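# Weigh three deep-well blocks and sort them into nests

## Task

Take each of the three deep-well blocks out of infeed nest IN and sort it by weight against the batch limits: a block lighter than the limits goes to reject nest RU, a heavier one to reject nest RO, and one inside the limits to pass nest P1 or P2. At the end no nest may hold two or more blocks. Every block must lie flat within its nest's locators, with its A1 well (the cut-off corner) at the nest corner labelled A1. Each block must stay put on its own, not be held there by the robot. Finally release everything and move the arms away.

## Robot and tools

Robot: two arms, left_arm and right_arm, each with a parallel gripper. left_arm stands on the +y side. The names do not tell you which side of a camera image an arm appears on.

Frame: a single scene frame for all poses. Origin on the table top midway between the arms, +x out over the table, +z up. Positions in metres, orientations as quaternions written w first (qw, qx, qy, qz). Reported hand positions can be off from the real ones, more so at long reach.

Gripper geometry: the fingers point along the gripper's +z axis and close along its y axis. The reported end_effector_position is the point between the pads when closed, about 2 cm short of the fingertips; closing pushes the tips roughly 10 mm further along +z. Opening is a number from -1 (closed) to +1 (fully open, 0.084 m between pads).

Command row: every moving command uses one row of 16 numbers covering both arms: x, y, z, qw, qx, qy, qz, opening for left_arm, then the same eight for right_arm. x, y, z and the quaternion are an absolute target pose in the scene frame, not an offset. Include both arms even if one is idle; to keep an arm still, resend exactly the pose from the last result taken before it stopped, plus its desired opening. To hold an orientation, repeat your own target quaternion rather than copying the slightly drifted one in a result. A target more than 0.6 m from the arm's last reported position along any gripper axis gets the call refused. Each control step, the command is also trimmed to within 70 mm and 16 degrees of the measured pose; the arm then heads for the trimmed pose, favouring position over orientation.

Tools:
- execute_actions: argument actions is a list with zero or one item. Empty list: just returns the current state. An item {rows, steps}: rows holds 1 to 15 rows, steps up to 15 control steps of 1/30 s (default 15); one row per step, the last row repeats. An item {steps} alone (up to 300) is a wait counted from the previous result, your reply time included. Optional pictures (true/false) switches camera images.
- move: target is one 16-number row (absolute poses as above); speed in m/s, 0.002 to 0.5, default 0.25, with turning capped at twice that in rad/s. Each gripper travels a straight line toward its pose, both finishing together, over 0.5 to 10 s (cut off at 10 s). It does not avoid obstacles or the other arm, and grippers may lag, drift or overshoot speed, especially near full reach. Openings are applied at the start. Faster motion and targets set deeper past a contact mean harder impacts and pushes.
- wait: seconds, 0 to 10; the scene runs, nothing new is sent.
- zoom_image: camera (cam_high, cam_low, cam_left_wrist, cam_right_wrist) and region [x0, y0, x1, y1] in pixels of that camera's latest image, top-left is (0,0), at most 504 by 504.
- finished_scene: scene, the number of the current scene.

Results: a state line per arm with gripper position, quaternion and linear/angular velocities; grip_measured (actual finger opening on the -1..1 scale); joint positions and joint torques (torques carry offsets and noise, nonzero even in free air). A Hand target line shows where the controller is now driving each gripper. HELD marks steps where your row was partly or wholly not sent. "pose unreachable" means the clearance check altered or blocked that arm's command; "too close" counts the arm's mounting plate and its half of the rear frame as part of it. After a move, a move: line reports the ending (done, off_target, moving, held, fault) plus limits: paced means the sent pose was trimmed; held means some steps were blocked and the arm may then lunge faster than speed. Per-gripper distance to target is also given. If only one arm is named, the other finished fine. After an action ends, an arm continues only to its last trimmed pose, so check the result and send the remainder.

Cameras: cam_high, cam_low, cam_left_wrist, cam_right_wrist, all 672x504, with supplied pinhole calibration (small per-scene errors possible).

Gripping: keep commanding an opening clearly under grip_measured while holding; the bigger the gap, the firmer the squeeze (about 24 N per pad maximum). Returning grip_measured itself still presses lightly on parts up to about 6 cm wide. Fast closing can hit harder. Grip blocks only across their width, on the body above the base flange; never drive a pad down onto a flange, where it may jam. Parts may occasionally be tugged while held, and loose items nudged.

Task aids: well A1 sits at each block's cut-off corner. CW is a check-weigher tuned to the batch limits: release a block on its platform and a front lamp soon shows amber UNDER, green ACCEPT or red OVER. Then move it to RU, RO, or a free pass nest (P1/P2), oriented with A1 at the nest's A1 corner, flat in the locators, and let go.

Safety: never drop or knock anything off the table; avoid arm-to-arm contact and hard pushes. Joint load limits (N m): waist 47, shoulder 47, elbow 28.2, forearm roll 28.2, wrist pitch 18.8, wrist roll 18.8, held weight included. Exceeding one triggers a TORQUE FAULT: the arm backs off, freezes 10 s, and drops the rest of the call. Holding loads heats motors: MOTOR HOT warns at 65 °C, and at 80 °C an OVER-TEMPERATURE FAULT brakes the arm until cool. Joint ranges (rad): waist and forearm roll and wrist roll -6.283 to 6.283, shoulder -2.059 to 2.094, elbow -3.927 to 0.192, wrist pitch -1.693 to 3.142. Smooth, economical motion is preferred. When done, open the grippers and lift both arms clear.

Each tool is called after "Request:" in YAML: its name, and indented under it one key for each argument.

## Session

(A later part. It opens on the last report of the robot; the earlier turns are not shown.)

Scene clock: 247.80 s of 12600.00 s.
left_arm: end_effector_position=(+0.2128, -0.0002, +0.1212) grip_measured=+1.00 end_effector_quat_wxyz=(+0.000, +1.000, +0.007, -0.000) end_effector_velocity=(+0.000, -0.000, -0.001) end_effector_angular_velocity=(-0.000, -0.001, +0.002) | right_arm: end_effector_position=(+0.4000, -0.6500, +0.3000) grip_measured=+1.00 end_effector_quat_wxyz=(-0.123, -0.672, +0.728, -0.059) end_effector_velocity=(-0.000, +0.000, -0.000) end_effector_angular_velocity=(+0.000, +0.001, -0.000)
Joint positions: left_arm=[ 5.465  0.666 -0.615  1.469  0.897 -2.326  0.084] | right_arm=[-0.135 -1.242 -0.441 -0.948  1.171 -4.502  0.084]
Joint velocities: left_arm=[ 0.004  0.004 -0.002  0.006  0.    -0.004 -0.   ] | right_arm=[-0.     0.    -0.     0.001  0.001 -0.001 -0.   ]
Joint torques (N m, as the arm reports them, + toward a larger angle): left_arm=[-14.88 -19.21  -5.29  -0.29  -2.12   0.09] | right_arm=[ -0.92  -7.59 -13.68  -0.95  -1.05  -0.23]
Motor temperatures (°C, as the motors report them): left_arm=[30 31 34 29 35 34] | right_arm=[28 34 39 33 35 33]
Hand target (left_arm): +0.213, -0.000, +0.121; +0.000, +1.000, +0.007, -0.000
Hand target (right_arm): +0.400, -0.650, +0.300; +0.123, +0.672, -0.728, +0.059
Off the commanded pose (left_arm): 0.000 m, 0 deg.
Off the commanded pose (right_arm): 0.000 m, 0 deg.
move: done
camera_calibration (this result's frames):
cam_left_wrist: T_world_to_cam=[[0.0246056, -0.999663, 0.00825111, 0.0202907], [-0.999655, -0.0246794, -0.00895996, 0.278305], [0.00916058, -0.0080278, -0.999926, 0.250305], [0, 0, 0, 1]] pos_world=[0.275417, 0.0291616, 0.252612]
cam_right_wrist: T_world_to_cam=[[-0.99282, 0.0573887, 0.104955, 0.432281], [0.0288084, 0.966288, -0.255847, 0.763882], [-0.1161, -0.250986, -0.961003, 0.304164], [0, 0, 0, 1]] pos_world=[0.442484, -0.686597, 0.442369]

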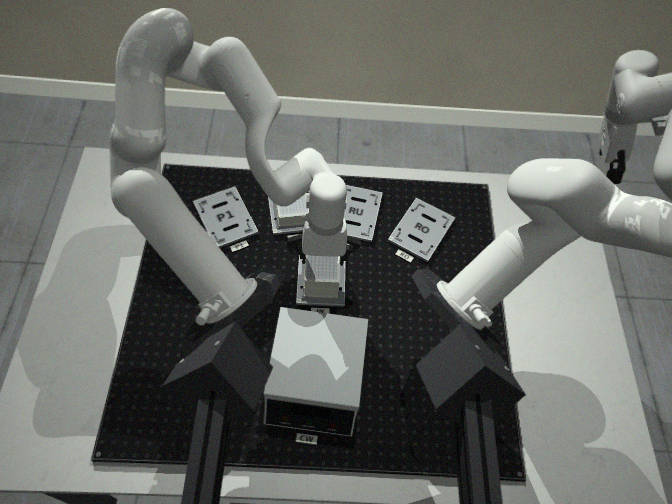

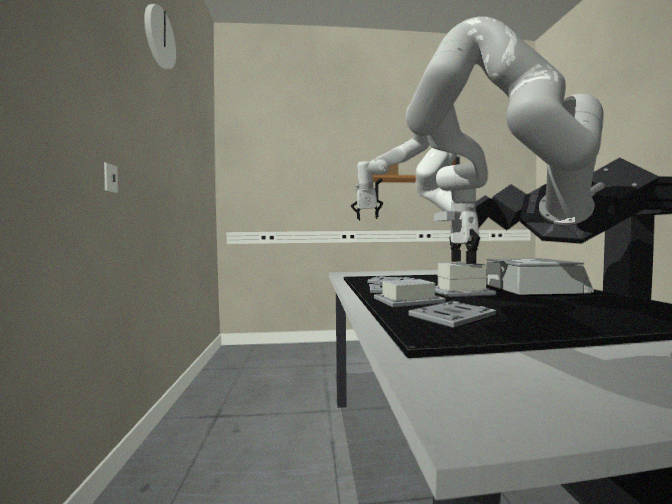

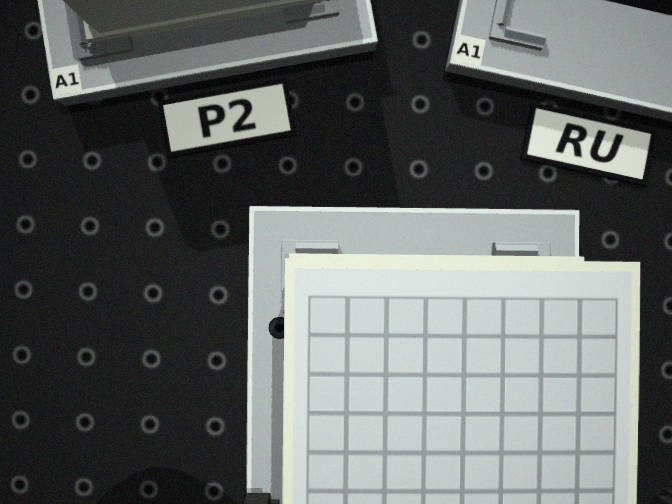

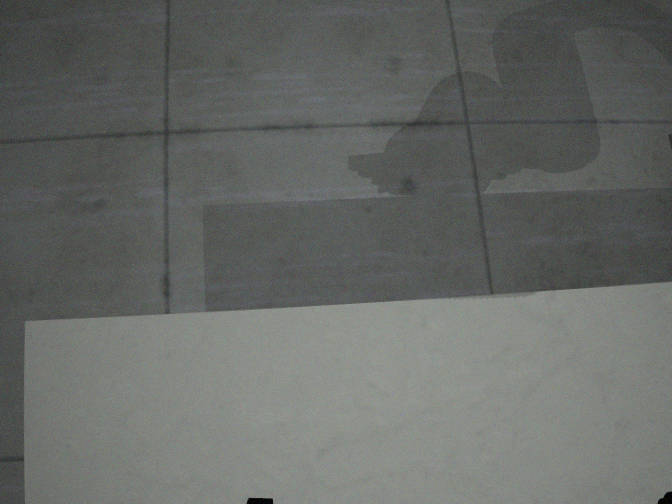

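Good. Stop after weighing (P1 might need waist unwinding).

Request:
move:
  target: [0.2131,-0.0002,0.091,0,1,0.0075,0,1, 0.4,-0.65,0.3,0.123,0.672,-0.728,0.059,1]
  speed: 0.015

Request:
move:
  target: [0.2131,-0.0002,0.091,0,1,0.0075,0,0, 0.4,-0.65,0.3,0.123,0.672,-0.728,0.059,1]

Request:
move:
  target: [0.2131,-0.0002,0.168,0,1,0.0075,0,0, 0.4,-0.65,0.3,0.123,0.672,-0.728,0.059,1]
  speed: 0.04

Request:
move:
  target: [-0.025,0.002,0.168,0,1,0.0075,0,0, 0.4,-0.65,0.3,0.123,0.672,-0.728,0.059,1]
  speed: 0.1

Request:
move:
  target: [-0.025,0.002,0.1395,0,1,0.0075,0,0, 0.4,-0.65,0.3,0.123,0.672,-0.728,0.059,1]
  speed: 0.015

Request:
move:
  target: [-0.025,0.002,0.1395,0,1,0.0075,0,1, 0.4,-0.65,0.3,0.123,0.672,-0.728,0.059,1]

Request:
wait:
  seconds: 2

Scene clock: 264.63 s of 12600.00 s.
left_arm: end_effector_position=(+0.2131, -0.0003, +0.0912) grip_measured=+1.00 end_effector_quat_wxyz=(+0.000, +1.000, +0.007, -0.000) end_effector_velocity=(+0.001, +0.000, -0.002) end_effector_angular_velocity=(+0.000, -0.002, -0.000) | right_arm: end_effector_position=(+0.4000, -0.6500, +0.3000) grip_measured=+1.00 end_effector_quat_wxyz=(-0.123, -0.672, +0.728, -0.059) end_effector_velocity=(-0.000, +0.000, -0.000) end_effector_angular_velocity=(+0.001, +0.000, -0.000)
Joint positions: left_arm=[ 5.55   0.74  -0.654  1.582  0.901 -2.371  0.084] | right_arm=[-0.135 -1.242 -0.441 -0.948  1.171 -4.502  0.084]
Joint velocities: left_arm=[ 0.004  0.004 -0.002  0.007  0.002 -0.003  0.   ] | right_arm=[ 0.    -0.     0.     0.001  0.    -0.     0.   ]
Joint torques (N m, as the arm reports them, + toward a larger angle): left_arm=[-14.9  -18.9   -3.52  -0.62  -2.17   0.02] | right_arm=[ -0.33  -7.8  -13.77  -0.77  -1.11  -0.16]
Motor temperatures (°C, as the motors report them): left_arm=[30 30 34 29 35 34] | right_arm=[28 34 40 33 35 33]
Hand target (left_arm): +0.213, -0.000, +0.091; +0.000, +1.000, +0.007, -0.000
Hand target (right_arm): +0.400, -0.650, +0.300; +0.123, +0.672, -0.728, +0.059
Off the commanded pose (left_arm): 0.000 m, 0 deg.
Off the commanded pose (right_arm): 0.000 m, 0 deg.
After step 90, 11.53 s passed at rest.
move: done
camera_calibration (this result's frames):
cam_left_wrist: T_world_to_cam=[[0.0246146, -0.999662, 0.00834792, 0.0204796], [-0.999656, -0.0246888, -0.00889438, 0.278321], [0.00909748, -0.00812611, -0.999926, 0.220348], [0, 0, 0, 1]] pos_world=[0.275716, 0.0291347, 0.222636]
cam_right_wrist: T_world_to_cam=[[-0.99282, 0.0573888, 0.104955, 0.432281], [0.0288085, 0.966288, -0.255846, 0.763882], [-0.1161, -0.250986, -0.961003, 0.304164], [0, 0, 0, 1]] pos_world=[0.442484, -0.686597, 0.442369]

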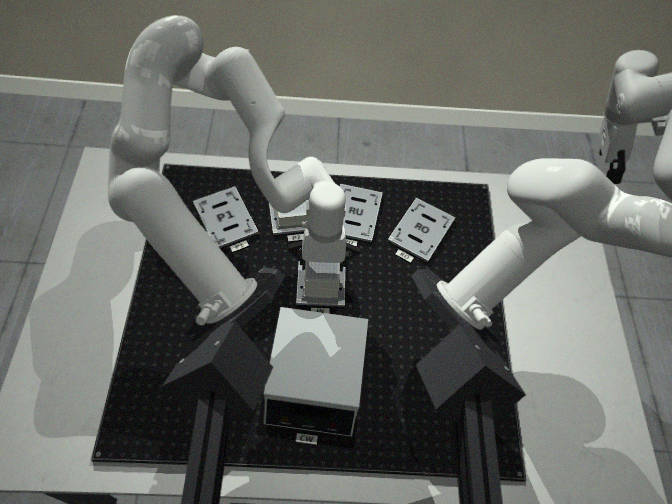

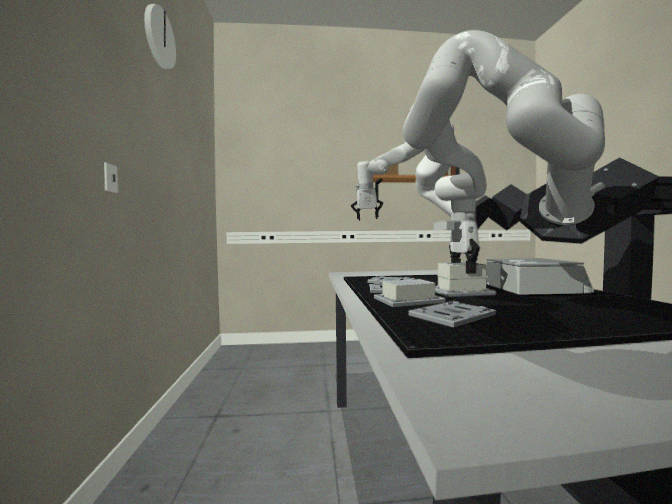

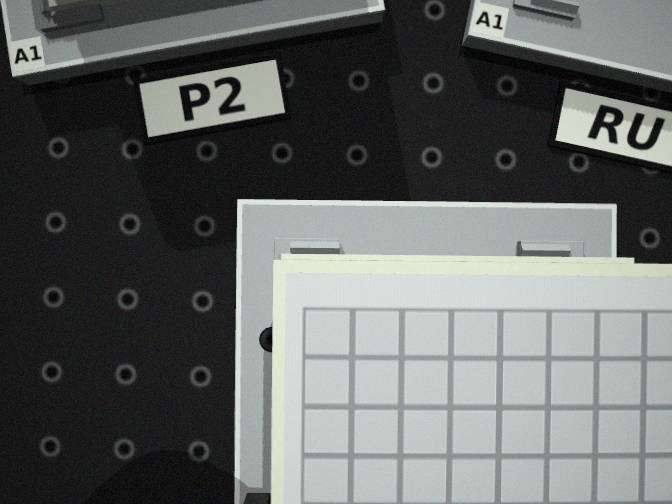

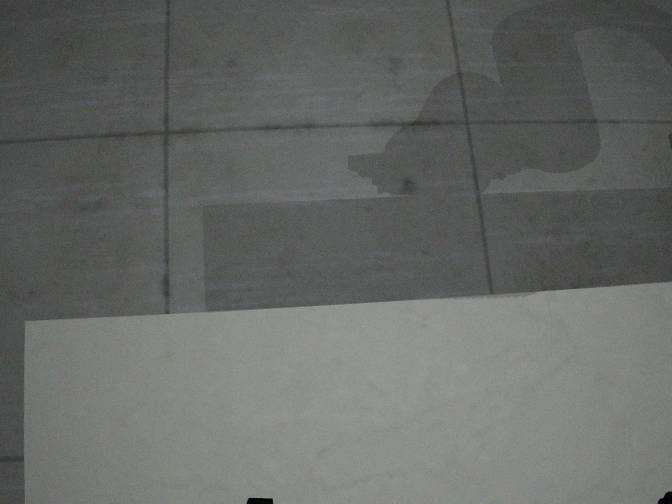

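Scene clock: 265.33 s of 12600.00 s.
left_arm: end_effector_position=(+0.2131, -0.0003, +0.0912) grip_measured=+0.96 end_effector_quat_wxyz=(+0.000, +1.000, +0.007, +0.000) end_effector_velocity=(+0.000, +0.000, -0.000) end_effector_angular_velocity=(+0.000, +0.000, +0.001) | right_arm: end_effector_position=(+0.4000, -0.6500, +0.3000) grip_measured=+1.00 end_effector_quat_wxyz=(-0.123, -0.672, +0.728, -0.059) end_effector_velocity=(-0.000, -0.000, -0.000) end_effector_angular_velocity=(-0.000, +0.001, -0.000)
Joint positions: left_arm=[ 5.55   0.741 -0.654  1.583  0.901 -2.371  0.083] | right_arm=[-0.135 -1.242 -0.441 -0.948  1.171 -4.502  0.084]
Joint velocities: left_arm=[ 0.002  0.    -0.001  0.001  0.     0.     0.   ] | right_arm=[ 0.    -0.    -0.    -0.     0.001  0.    -0.   ]
Joint torques (N m, as the arm reports them, + toward a larger angle): left_arm=[-13.05 -16.99  -3.69  -0.25  -1.23  -0.01] | right_arm=[ -0.5   -7.69 -13.79  -1.18  -1.1   -0.11]
Motor temperatures (°C, as the motors report them): left_arm=[30 30 34 29 35 34] | right_arm=[28 34 40 33 35 33]
Hand target (left_arm): +0.213, -0.000, +0.091; +0.000, +1.000, +0.007, -0.000
Hand target (right_arm): +0.400, -0.650, +0.300; +0.123, +0.672, -0.728, +0.059
Off the commanded pose (left_arm): 0.000 m, 0 deg.
Off the commanded pose (right_arm): 0.000 m, 0 deg.
move: done
camera_calibration (this result's frames):
cam_left_wrist: T_world_to_cam=[[0.0245635, -0.999661, 0.0086875, 0.0203874], [-0.999655, -0.0246423, -0.00908739, 0.278366], [0.00929838, -0.00846128, -0.999921, 0.220251], [0, 0, 0, 1]] pos_world=[0.275721, 0.0291037, 0.222586]
cam_right_wrist: T_world_to_cam=[[-0.99282, 0.0573886, 0.104955, 0.432281], [0.0288084, 0.966288, -0.255847, 0.763882], [-0.1161, -0.250986, -0.961003, 0.304164], [0, 0, 0, 1]] pos_world=[0.442484, -0.686597, 0.442369]

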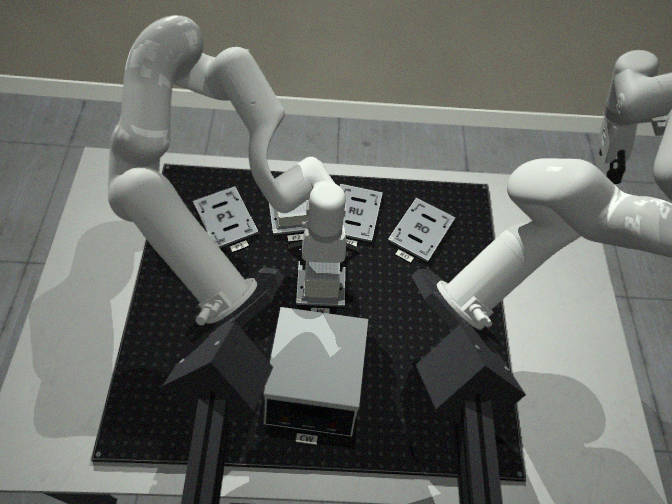

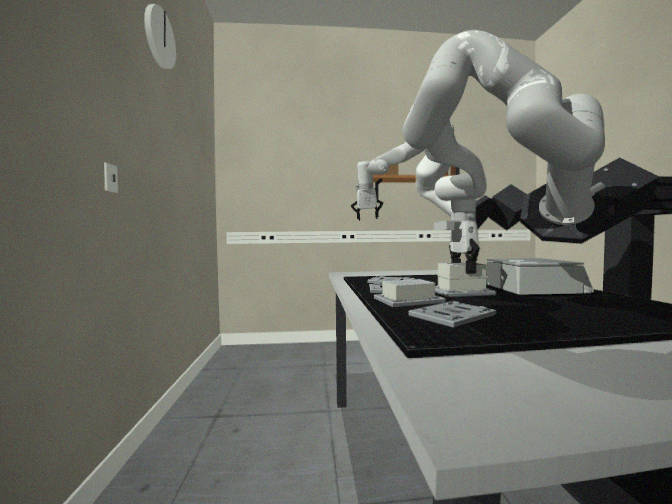

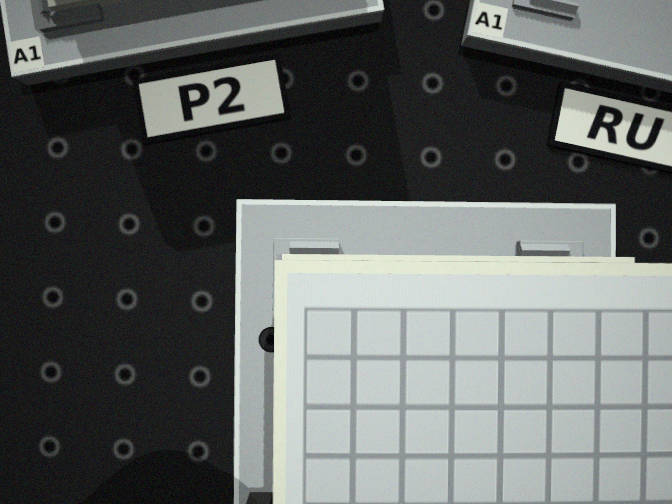

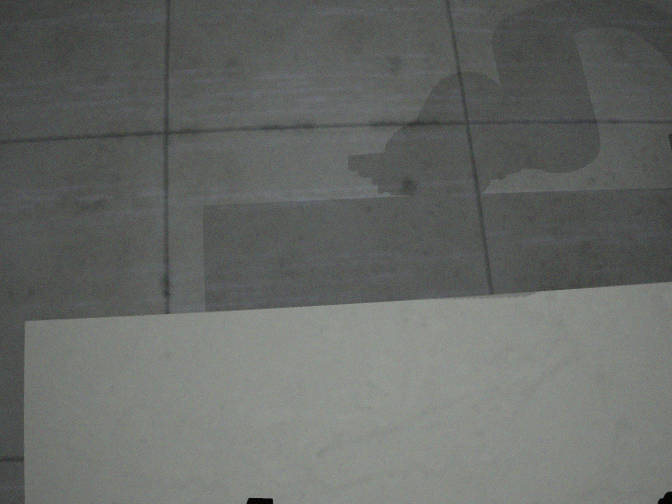

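Scene clock: 267.67 s of 12600.00 s.
left_arm: end_effector_position=(+0.2131, +0.0000, +0.1677) grip_measured=+0.96 end_effector_quat_wxyz=(-0.000, +1.000, +0.008, +0.000) end_effector_velocity=(+0.000, +0.000, +0.001) end_effector_angular_velocity=(+0.001, +0.002, +0.001) | right_arm: end_effector_position=(+0.4000, -0.6500, +0.3000) grip_measured=+1.00 end_effector_quat_wxyz=(-0.123, -0.672, +0.728, -0.059) end_effector_velocity=(+0.000, +0.000, -0.000) end_effector_angular_velocity=(+0.000, -0.001, -0.002)
Joint positions: left_arm=[ 5.332  0.55  -0.57   1.28   0.91  -2.236  0.083] | right_arm=[-0.135 -1.242 -0.441 -0.948  1.171 -4.502  0.084]
Joint velocities: left_arm=[-0.001 -0.004  0.001 -0.007  0.     0.004 -0.   ] | right_arm=[-0.001  0.    -0.     0.001 -0.001  0.001 -0.   ]
Joint torques (N m, as the arm reports them, + toward a larger angle): left_arm=[-14.14 -18.72  -8.41  -0.3   -2.31   0.08] | right_arm=[ -0.35  -8.37 -13.54  -1.06  -1.22  -0.01]
Motor temperatures (°C, as the motors report them): left_arm=[30 30 34 29 35 34] | right_arm=[28 34 40 33 35 33]
Hand target (left_arm): +0.213, -0.000, +0.168; -0.000, +1.000, +0.008, +0.000
Hand target (right_arm): +0.400, -0.650, +0.300; +0.123, +0.672, -0.728, +0.059
Off the commanded pose (left_arm): 0.000 m, 0 deg.
Off the commanded pose (right_arm): 0.000 m, 0 deg.
move: done
camera_calibration (this result's frames):
cam_left_wrist: T_world_to_cam=[[0.0246496, -0.999668, 0.00754615, 0.0202801], [-0.99965, -0.0247205, -0.00944709, 0.27911], [0.0096305, -0.00731064, -0.999927, 0.296689], [0, 0, 0, 1]] pos_world=[0.275655, 0.0293421, 0.299151]
cam_right_wrist: T_world_to_cam=[[-0.99282, 0.0573887, 0.104955, 0.432281], [0.0288084, 0.966288, -0.255847, 0.763882], [-0.1161, -0.250986, -0.961003, 0.304164], [0, 0, 0, 1]] pos_world=[0.442484, -0.686597, 0.442369]

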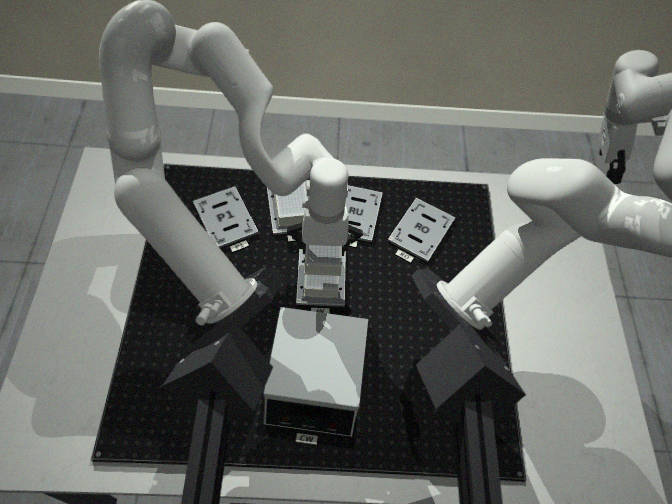

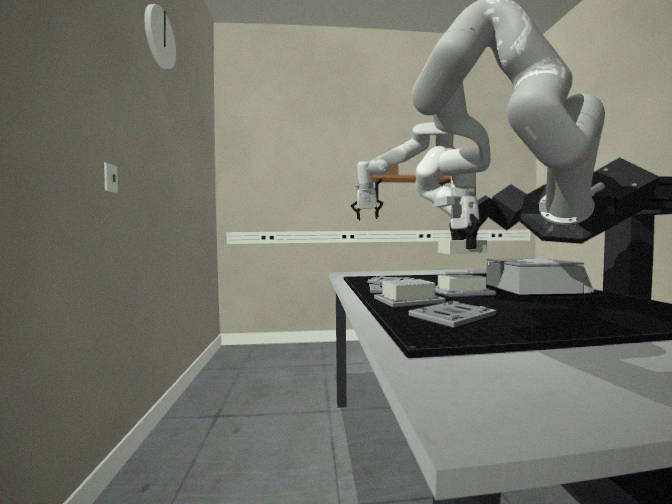

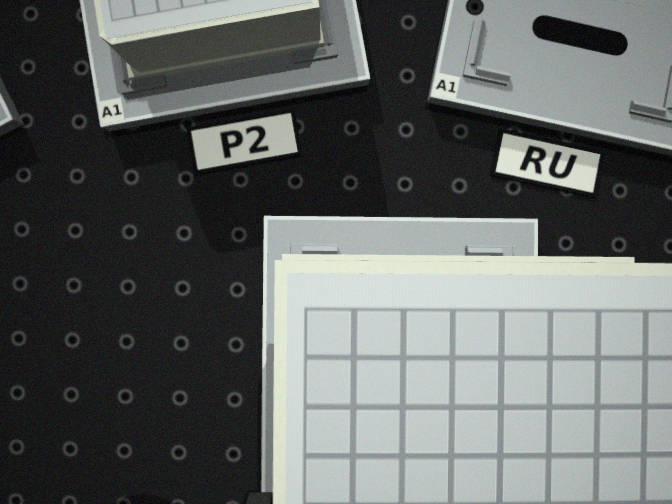

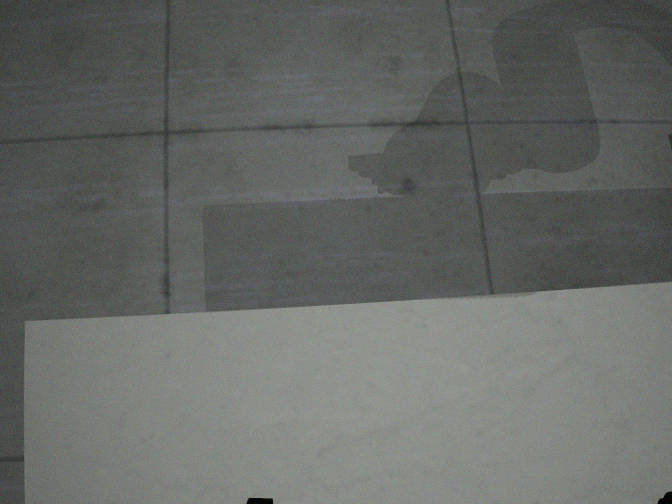

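Scene clock: 270.57 s of 12600.00 s.
left_arm: end_effector_position=(-0.0243, +0.0028, +0.1673) grip_measured=+0.96 end_effector_quat_wxyz=(+0.000, +1.000, +0.008, +0.000) end_effector_velocity=(-0.002, +0.000, +0.000) end_effector_angular_velocity=(+0.003, +0.001, -0.000) | right_arm: end_effector_position=(+0.4000, -0.6500, +0.3000) grip_measured=+1.00 end_effector_quat_wxyz=(-0.123, -0.672, +0.728, -0.059) end_effector_velocity=(-0.000, +0.000, -0.000) end_effector_angular_velocity=(-0.000, +0.000, -0.001)
Joint positions: left_arm=[ 4.626  1.039 -0.622  0.901  0.591 -2.678  0.083] | right_arm=[-0.135 -1.242 -0.441 -0.948  1.171 -4.502  0.084]
Joint velocities: left_arm=[-0.009  0.003 -0.002 -0.018 -0.002  0.009  0.   ] | right_arm=[ 0.     0.    -0.     0.     0.001  0.001 -0.   ]
Joint torques (N m, as the arm reports them, + toward a larger angle): left_arm=[ -7.97 -26.54 -12.56  -0.54  -2.22  -0.03] | right_arm=[ -0.37  -7.93 -13.67  -0.97  -1.17  -0.28]
Motor temperatures (°C, as the motors report them): left_arm=[30 30 34 29 35 34] | right_arm=[28 34 40 33 35 33]
Hand target (left_arm): -0.024, +0.003, +0.167; -0.000, +1.000, +0.008, +0.000
Hand target (right_arm): +0.400, -0.650, +0.300; +0.123, +0.672, -0.728, +0.059
Off the commanded pose (left_arm): 0.001 m, 0 deg.
Off the commanded pose (right_arm): 0.000 m, 0 deg.
move: done
camera_calibration (this result's frames):
cam_left_wrist: T_world_to_cam=[[0.025065, -0.999652, 0.00821046, 0.0287614], [-0.999641, -0.0251405, -0.00922028, 0.0418531], [0.00942349, -0.00797641, -0.999924, 0.298675], [0, 0, 0, 1]] pos_world=[0.0383026, 0.032186, 0.298802]
cam_right_wrist: T_world_to_cam=[[-0.99282, 0.0573887, 0.104955, 0.432281], [0.0288084, 0.966288, -0.255847, 0.763882], [-0.1161, -0.250986, -0.961003, 0.304164], [0, 0, 0, 1]] pos_world=[0.442484, -0.686597, 0.442369]

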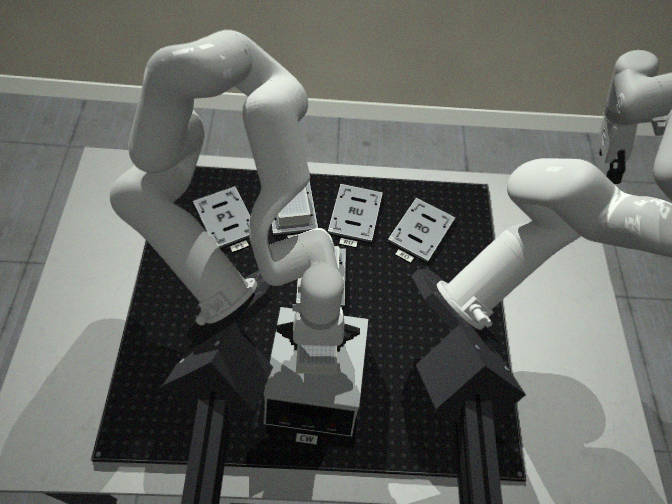

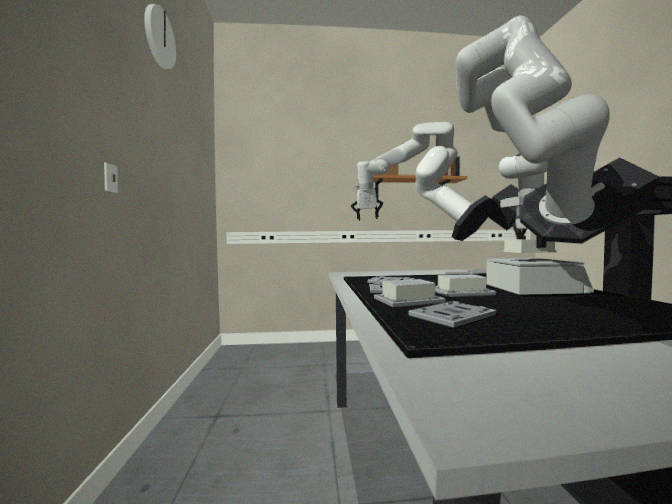

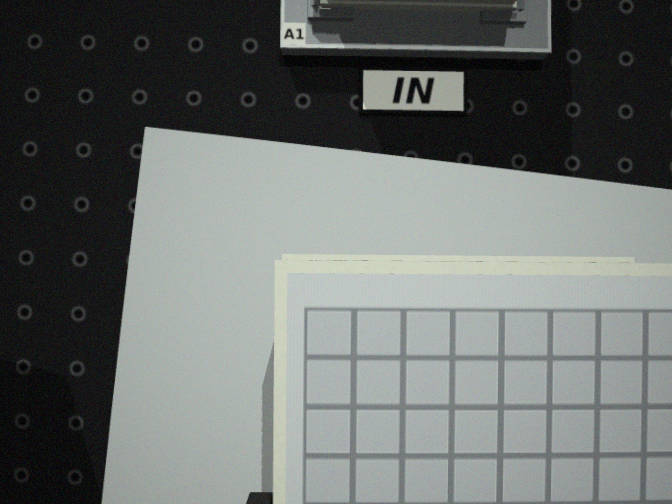

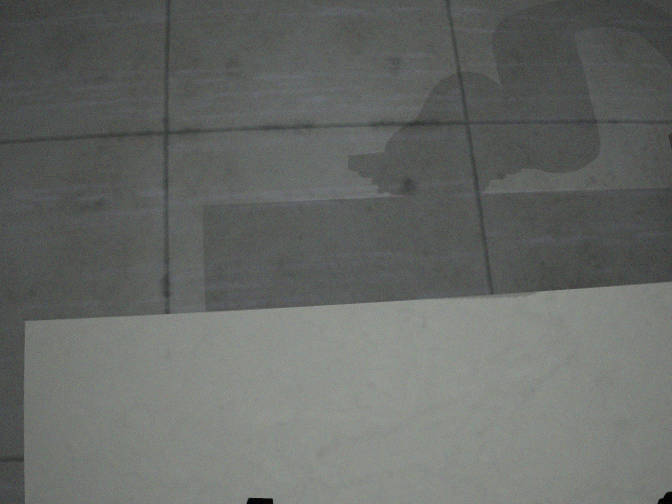

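Scene clock: 272.70 s of 12600.00 s.
left_arm: end_effector_position=(-0.0250, +0.0020, +0.1397) grip_measured=+0.96 end_effector_quat_wxyz=(+0.000, +1.000, +0.007, -0.000) end_effector_velocity=(-0.001, -0.001, -0.001) end_effector_angular_velocity=(-0.003, +0.003, +0.002) | right_arm: end_effector_position=(+0.4000, -0.6500, +0.3000) grip_measured=+1.00 end_effector_quat_wxyz=(-0.123, -0.672, +0.728, -0.059) end_effector_velocity=(-0.000, -0.000, -0.000) end_effector_angular_velocity=(+0.000, +0.001, +0.001)
Joint positions: left_arm=[ 4.713  1.13  -0.659  1.076  0.593 -2.793  0.083] | right_arm=[-0.135 -1.242 -0.441 -0.948  1.171 -4.502  0.084]
Joint velocities: left_arm=[ 0.007  0.005 -0.004  0.013 -0.002 -0.009 -0.   ] | right_arm=[-0.     0.    -0.     0.     0.001 -0.001 -0.   ]
Joint torques (N m, as the arm reports them, + toward a larger angle): left_arm=[ -8.93 -27.73 -10.77  -0.23  -2.28   0.03] | right_arm=[ -0.86  -8.34 -14.06  -0.76  -1.33  -0.27]
Motor temperatures (°C, as the motors report them): left_arm=[30 31 34 29 35 34] | right_arm=[28 34 40 33 35 33]
Hand target (left_arm): -0.025, +0.002, +0.140; +0.000, +1.000, +0.007, -0.000
Hand target (right_arm): +0.400, -0.650, +0.300; +0.123, +0.672, -0.728, +0.059
Off the commanded pose (left_arm): 0.000 m, 0 deg.
Off the commanded pose (right_arm): 0.000 m, 0 deg.
move: done
camera_calibration (this result's frames):
cam_left_wrist: T_world_to_cam=[[0.0245056, -0.999666, 0.00823499, 0.0282186], [-0.999659, -0.0245783, -0.00885105, 0.040771], [0.00905049, -0.00801528, -0.999927, 0.271035], [0, 0, 0, 1]] pos_world=[0.0376125, 0.0313836, 0.271144]
cam_right_wrist: T_world_to_cam=[[-0.99282, 0.0573888, 0.104955, 0.432281], [0.0288085, 0.966288, -0.255846, 0.763882], [-0.1161, -0.250986, -0.961003, 0.304164], [0, 0, 0, 1]] pos_world=[0.442484, -0.686597, 0.442369]

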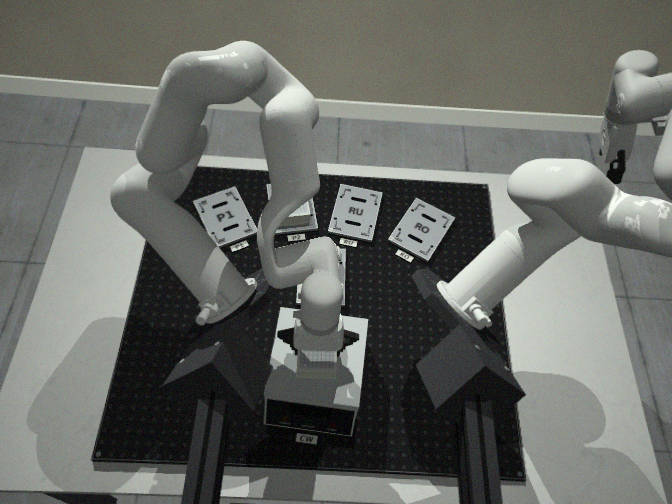

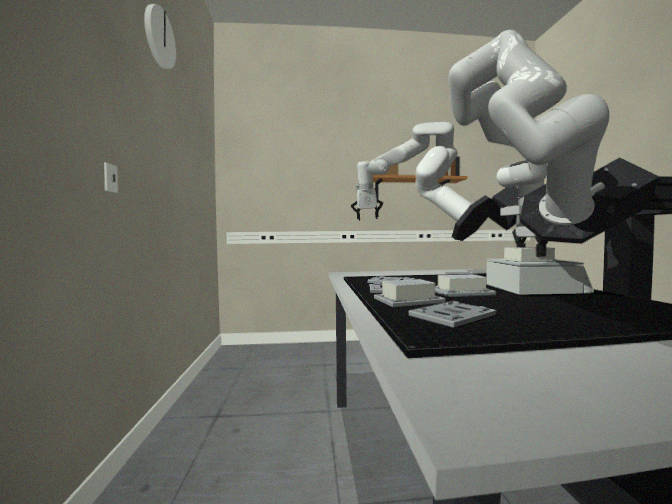

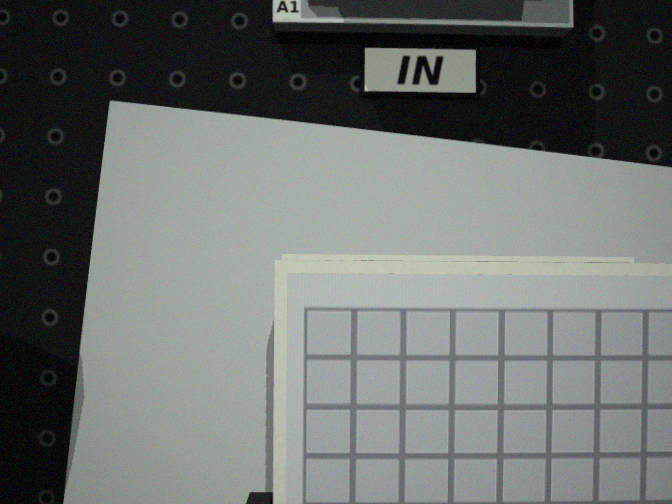

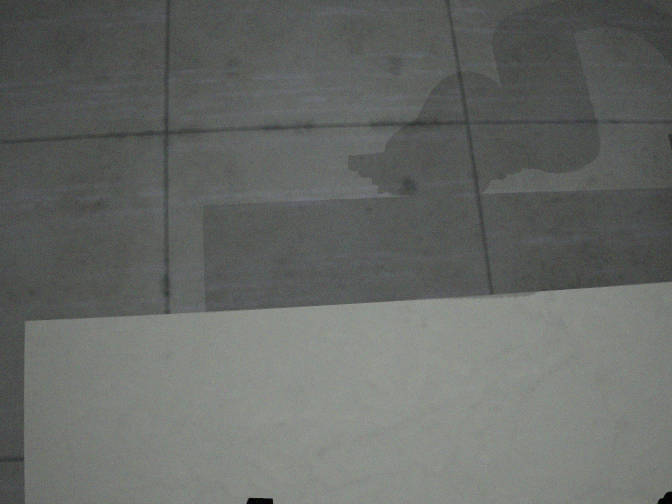

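Scene clock: 273.40 s of 12600.00 s.
left_arm: end_effector_position=(-0.0250, +0.0020, +0.1395) grip_measured=+1.00 end_effector_quat_wxyz=(+0.000, +1.000, +0.008, -0.000) end_effector_velocity=(-0.000, -0.000, -0.000) end_effector_angular_velocity=(+0.000, +0.001, +0.000) | right_arm: end_effector_position=(+0.4000, -0.6500, +0.3000) grip_measured=+1.00 end_effector_quat_wxyz=(-0.123, -0.672, +0.728, -0.059) end_effector_velocity=(+0.000, +0.001, -0.000) end_effector_angular_velocity=(+0.002, -0.001, +0.001)
Joint positions: left_arm=[ 4.714  1.13  -0.66   1.077  0.593 -2.794  0.084] | right_arm=[-0.135 -1.242 -0.441 -0.948  1.171 -4.502  0.084]
Joint velocities: left_arm=[ 0.001  0.    -0.     0.    -0.001  0.     0.   ] | right_arm=[ 0.001 -0.     0.     0.001 -0.001 -0.001  0.   ]
Joint torques (N m, as the arm reports them, + toward a larger angle): left_arm=[ -8.72 -26.46 -10.38  -0.47  -1.99   0.01] | right_arm=[ -0.6   -6.75 -14.12  -0.82  -0.93   0.05]
Motor temperatures (°C, as the motors report them): left_arm=[30 31 34 29 35 34] | right_arm=[28 34 40 33 35 33]
Hand target (left_arm): -0.025, +0.002, +0.140; +0.000, +1.000, +0.007, -0.000
Hand target (right_arm): +0.400, -0.650, +0.300; +0.123, +0.672, -0.728, +0.059
Off the commanded pose (left_arm): 0.000 m, 0 deg.
Off the commanded pose (right_arm): 0.000 m, 0 deg.
move: done
camera_calibration (this result's frames):
cam_left_wrist: T_world_to_cam=[[0.024651, -0.999662, 0.00824172, 0.0281938], [-0.999653, -0.0247254, -0.00904485, 0.0408285], [0.00924558, -0.0080159, -0.999925, 0.270852], [0, 0, 0, 1]] pos_world=[0.0376152, 0.0313649, 0.270968]
cam_right_wrist: T_world_to_cam=[[-0.99282, 0.0573888, 0.104955, 0.432281], [0.0288085, 0.966288, -0.255847, 0.763882], [-0.1161, -0.250986, -0.961003, 0.304164], [0, 0, 0, 1]] pos_world=[0.442484, -0.686597, 0.442369]

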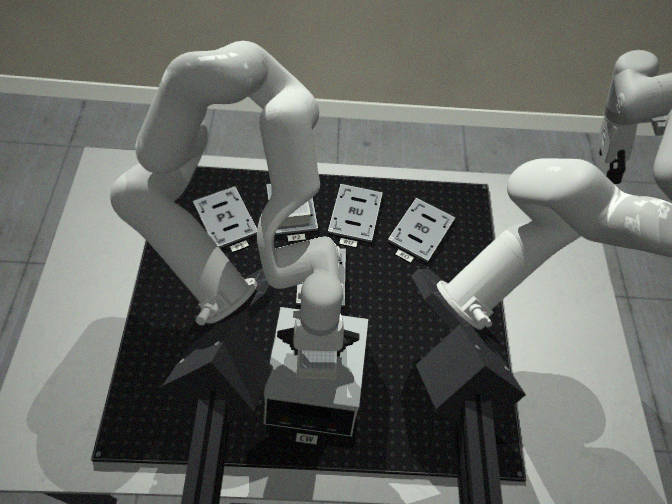

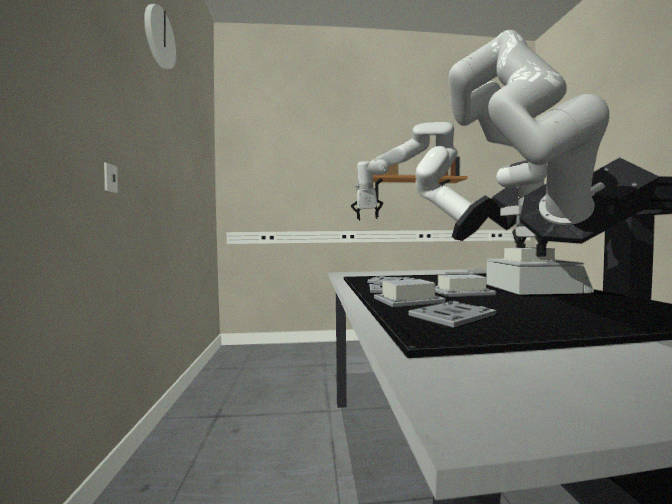

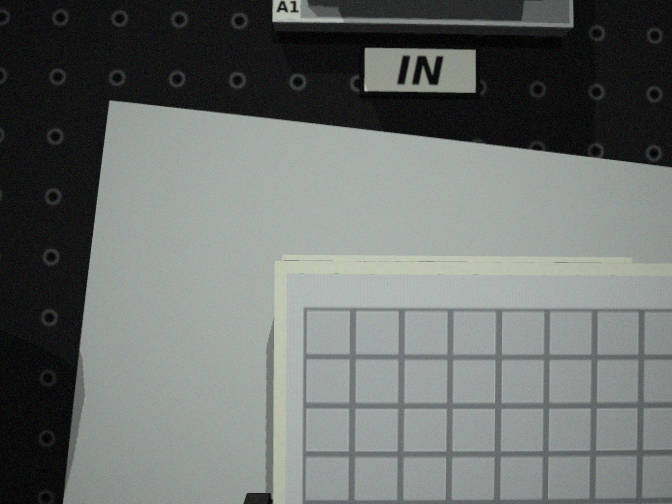

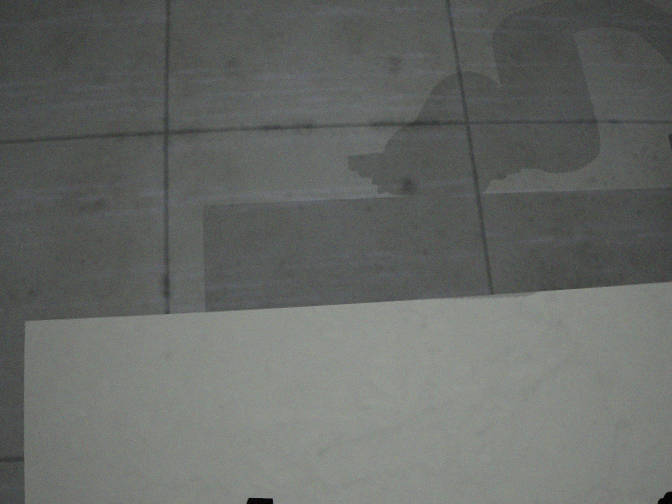

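Scene clock: 275.40 s of 12600.00 s.
left_arm: end_effector_position=(-0.0250, +0.0020, +0.1395) grip_measured=+1.00 end_effector_quat_wxyz=(+0.000, +1.000, +0.007, -0.000) end_effector_velocity=(+0.000, -0.000, -0.000) end_effector_angular_velocity=(+0.001, -0.000, +0.001) | right_arm: end_effector_position=(+0.4000, -0.6500, +0.3000) grip_measured=+1.00 end_effector_quat_wxyz=(-0.123, -0.672, +0.728, -0.059) end_effector_velocity=(-0.000, +0.000, -0.000) end_effector_angular_velocity=(+0.001, +0.000, -0.001)
Joint positions: left_arm=[ 4.714  1.131 -0.66   1.077  0.593 -2.794  0.084] | right_arm=[-0.135 -1.242 -0.441 -0.948  1.171 -4.502  0.084]
Joint velocities: left_arm=[ 0.001  0.    -0.    -0.     0.001 -0.    -0.   ] | right_arm=[-0.001  0.     0.     0.001 -0.001 -0.    -0.   ]
Joint torques (N m, as the arm reports them, + toward a larger angle): left_arm=[ -8.66 -26.53 -10.41  -0.48  -2.01   0.2 ] | right_arm=[ -1.37  -8.32 -13.33  -0.77  -1.07  -0.09]
Motor temperatures (°C, as the motors report them): left_arm=[30 31 34 29 35 34] | right_arm=[28 34 40 33 35 33]
Hand target (left_arm): -0.025, +0.002, +0.140; +0.000, +1.000, +0.007, -0.000
Hand target (right_arm): +0.400, -0.650, +0.300; +0.123, +0.672, -0.728, +0.059
Off the commanded pose (left_arm): 0.000 m, 0 deg.
Off the commanded pose (right_arm): 0.000 m, 0 deg.
Steps of this call (steps 1 to 60: nothing new was sent). Readings (end_effector_position):
1: left_arm (-0.0250, +0.0020, +0.1395) | right_arm (+0.4000, -0.6500, +0.3000)
2: left_arm (-0.0250, +0.0020, +0.1395) | right_arm (+0.4000, -0.6500, +0.3000)
4: left_arm (-0.0250, +0.0020, +0.1395) | right_arm (+0.4000, -0.6500, +0.3000)
8: left_arm (-0.0250, +0.0020, +0.1395) | right_arm (+0.4000, -0.6500, +0.3000)
60: the state above
camera_calibration (this result's frames):
cam_left_wrist: T_world_to_cam=[[0.0246272, -0.999663, 0.00816984, 0.028236], [-0.999654, -0.0247011, -0.00907629, 0.040835], [0.00927503, -0.00794349, -0.999925, 0.270826], [0, 0, 0, 1]] pos_world=[0.0376136, 0.0313864, 0.270945]
cam_right_wrist: T_world_to_cam=[[-0.99282, 0.0573887, 0.104955, 0.432281], [0.0288085, 0.966288, -0.255847, 0.763882], [-0.1161, -0.250986, -0.961003, 0.304164], [0, 0, 0, 1]] pos_world=[0.442484, -0.686597, 0.442369]

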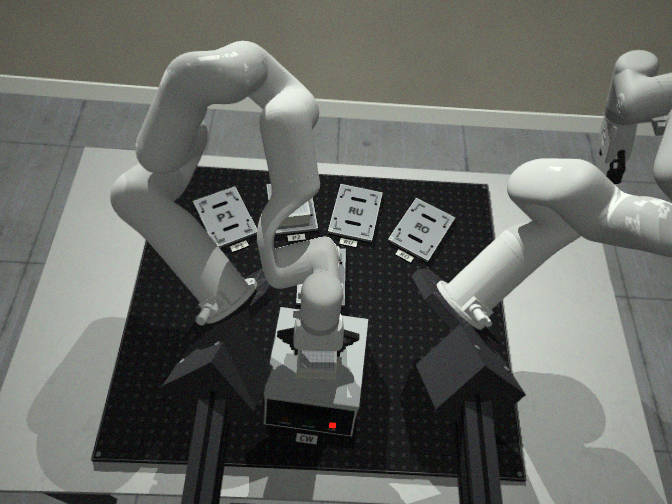

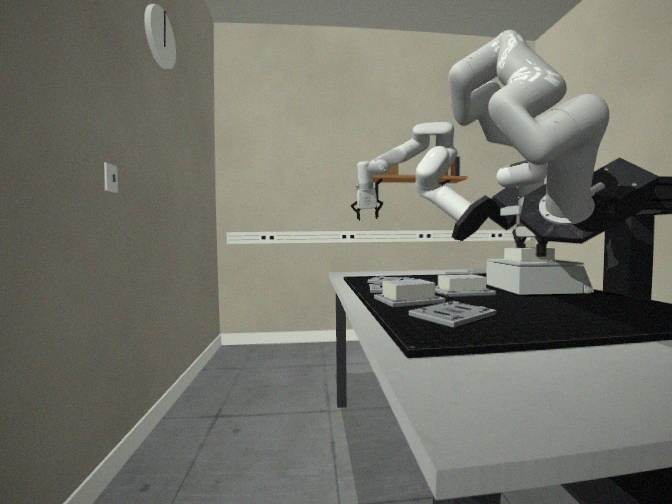

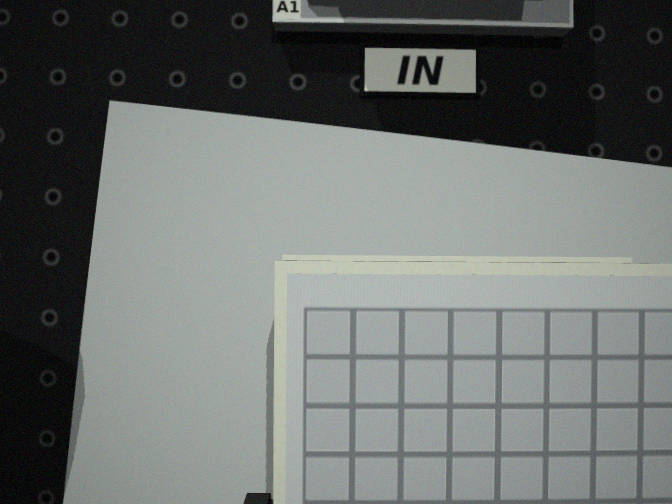

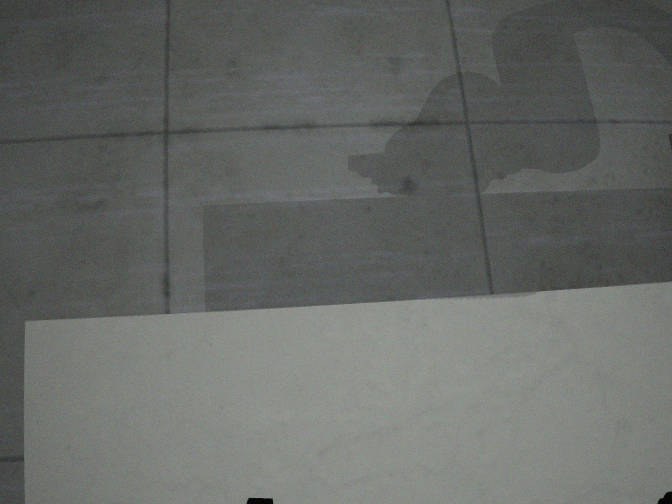

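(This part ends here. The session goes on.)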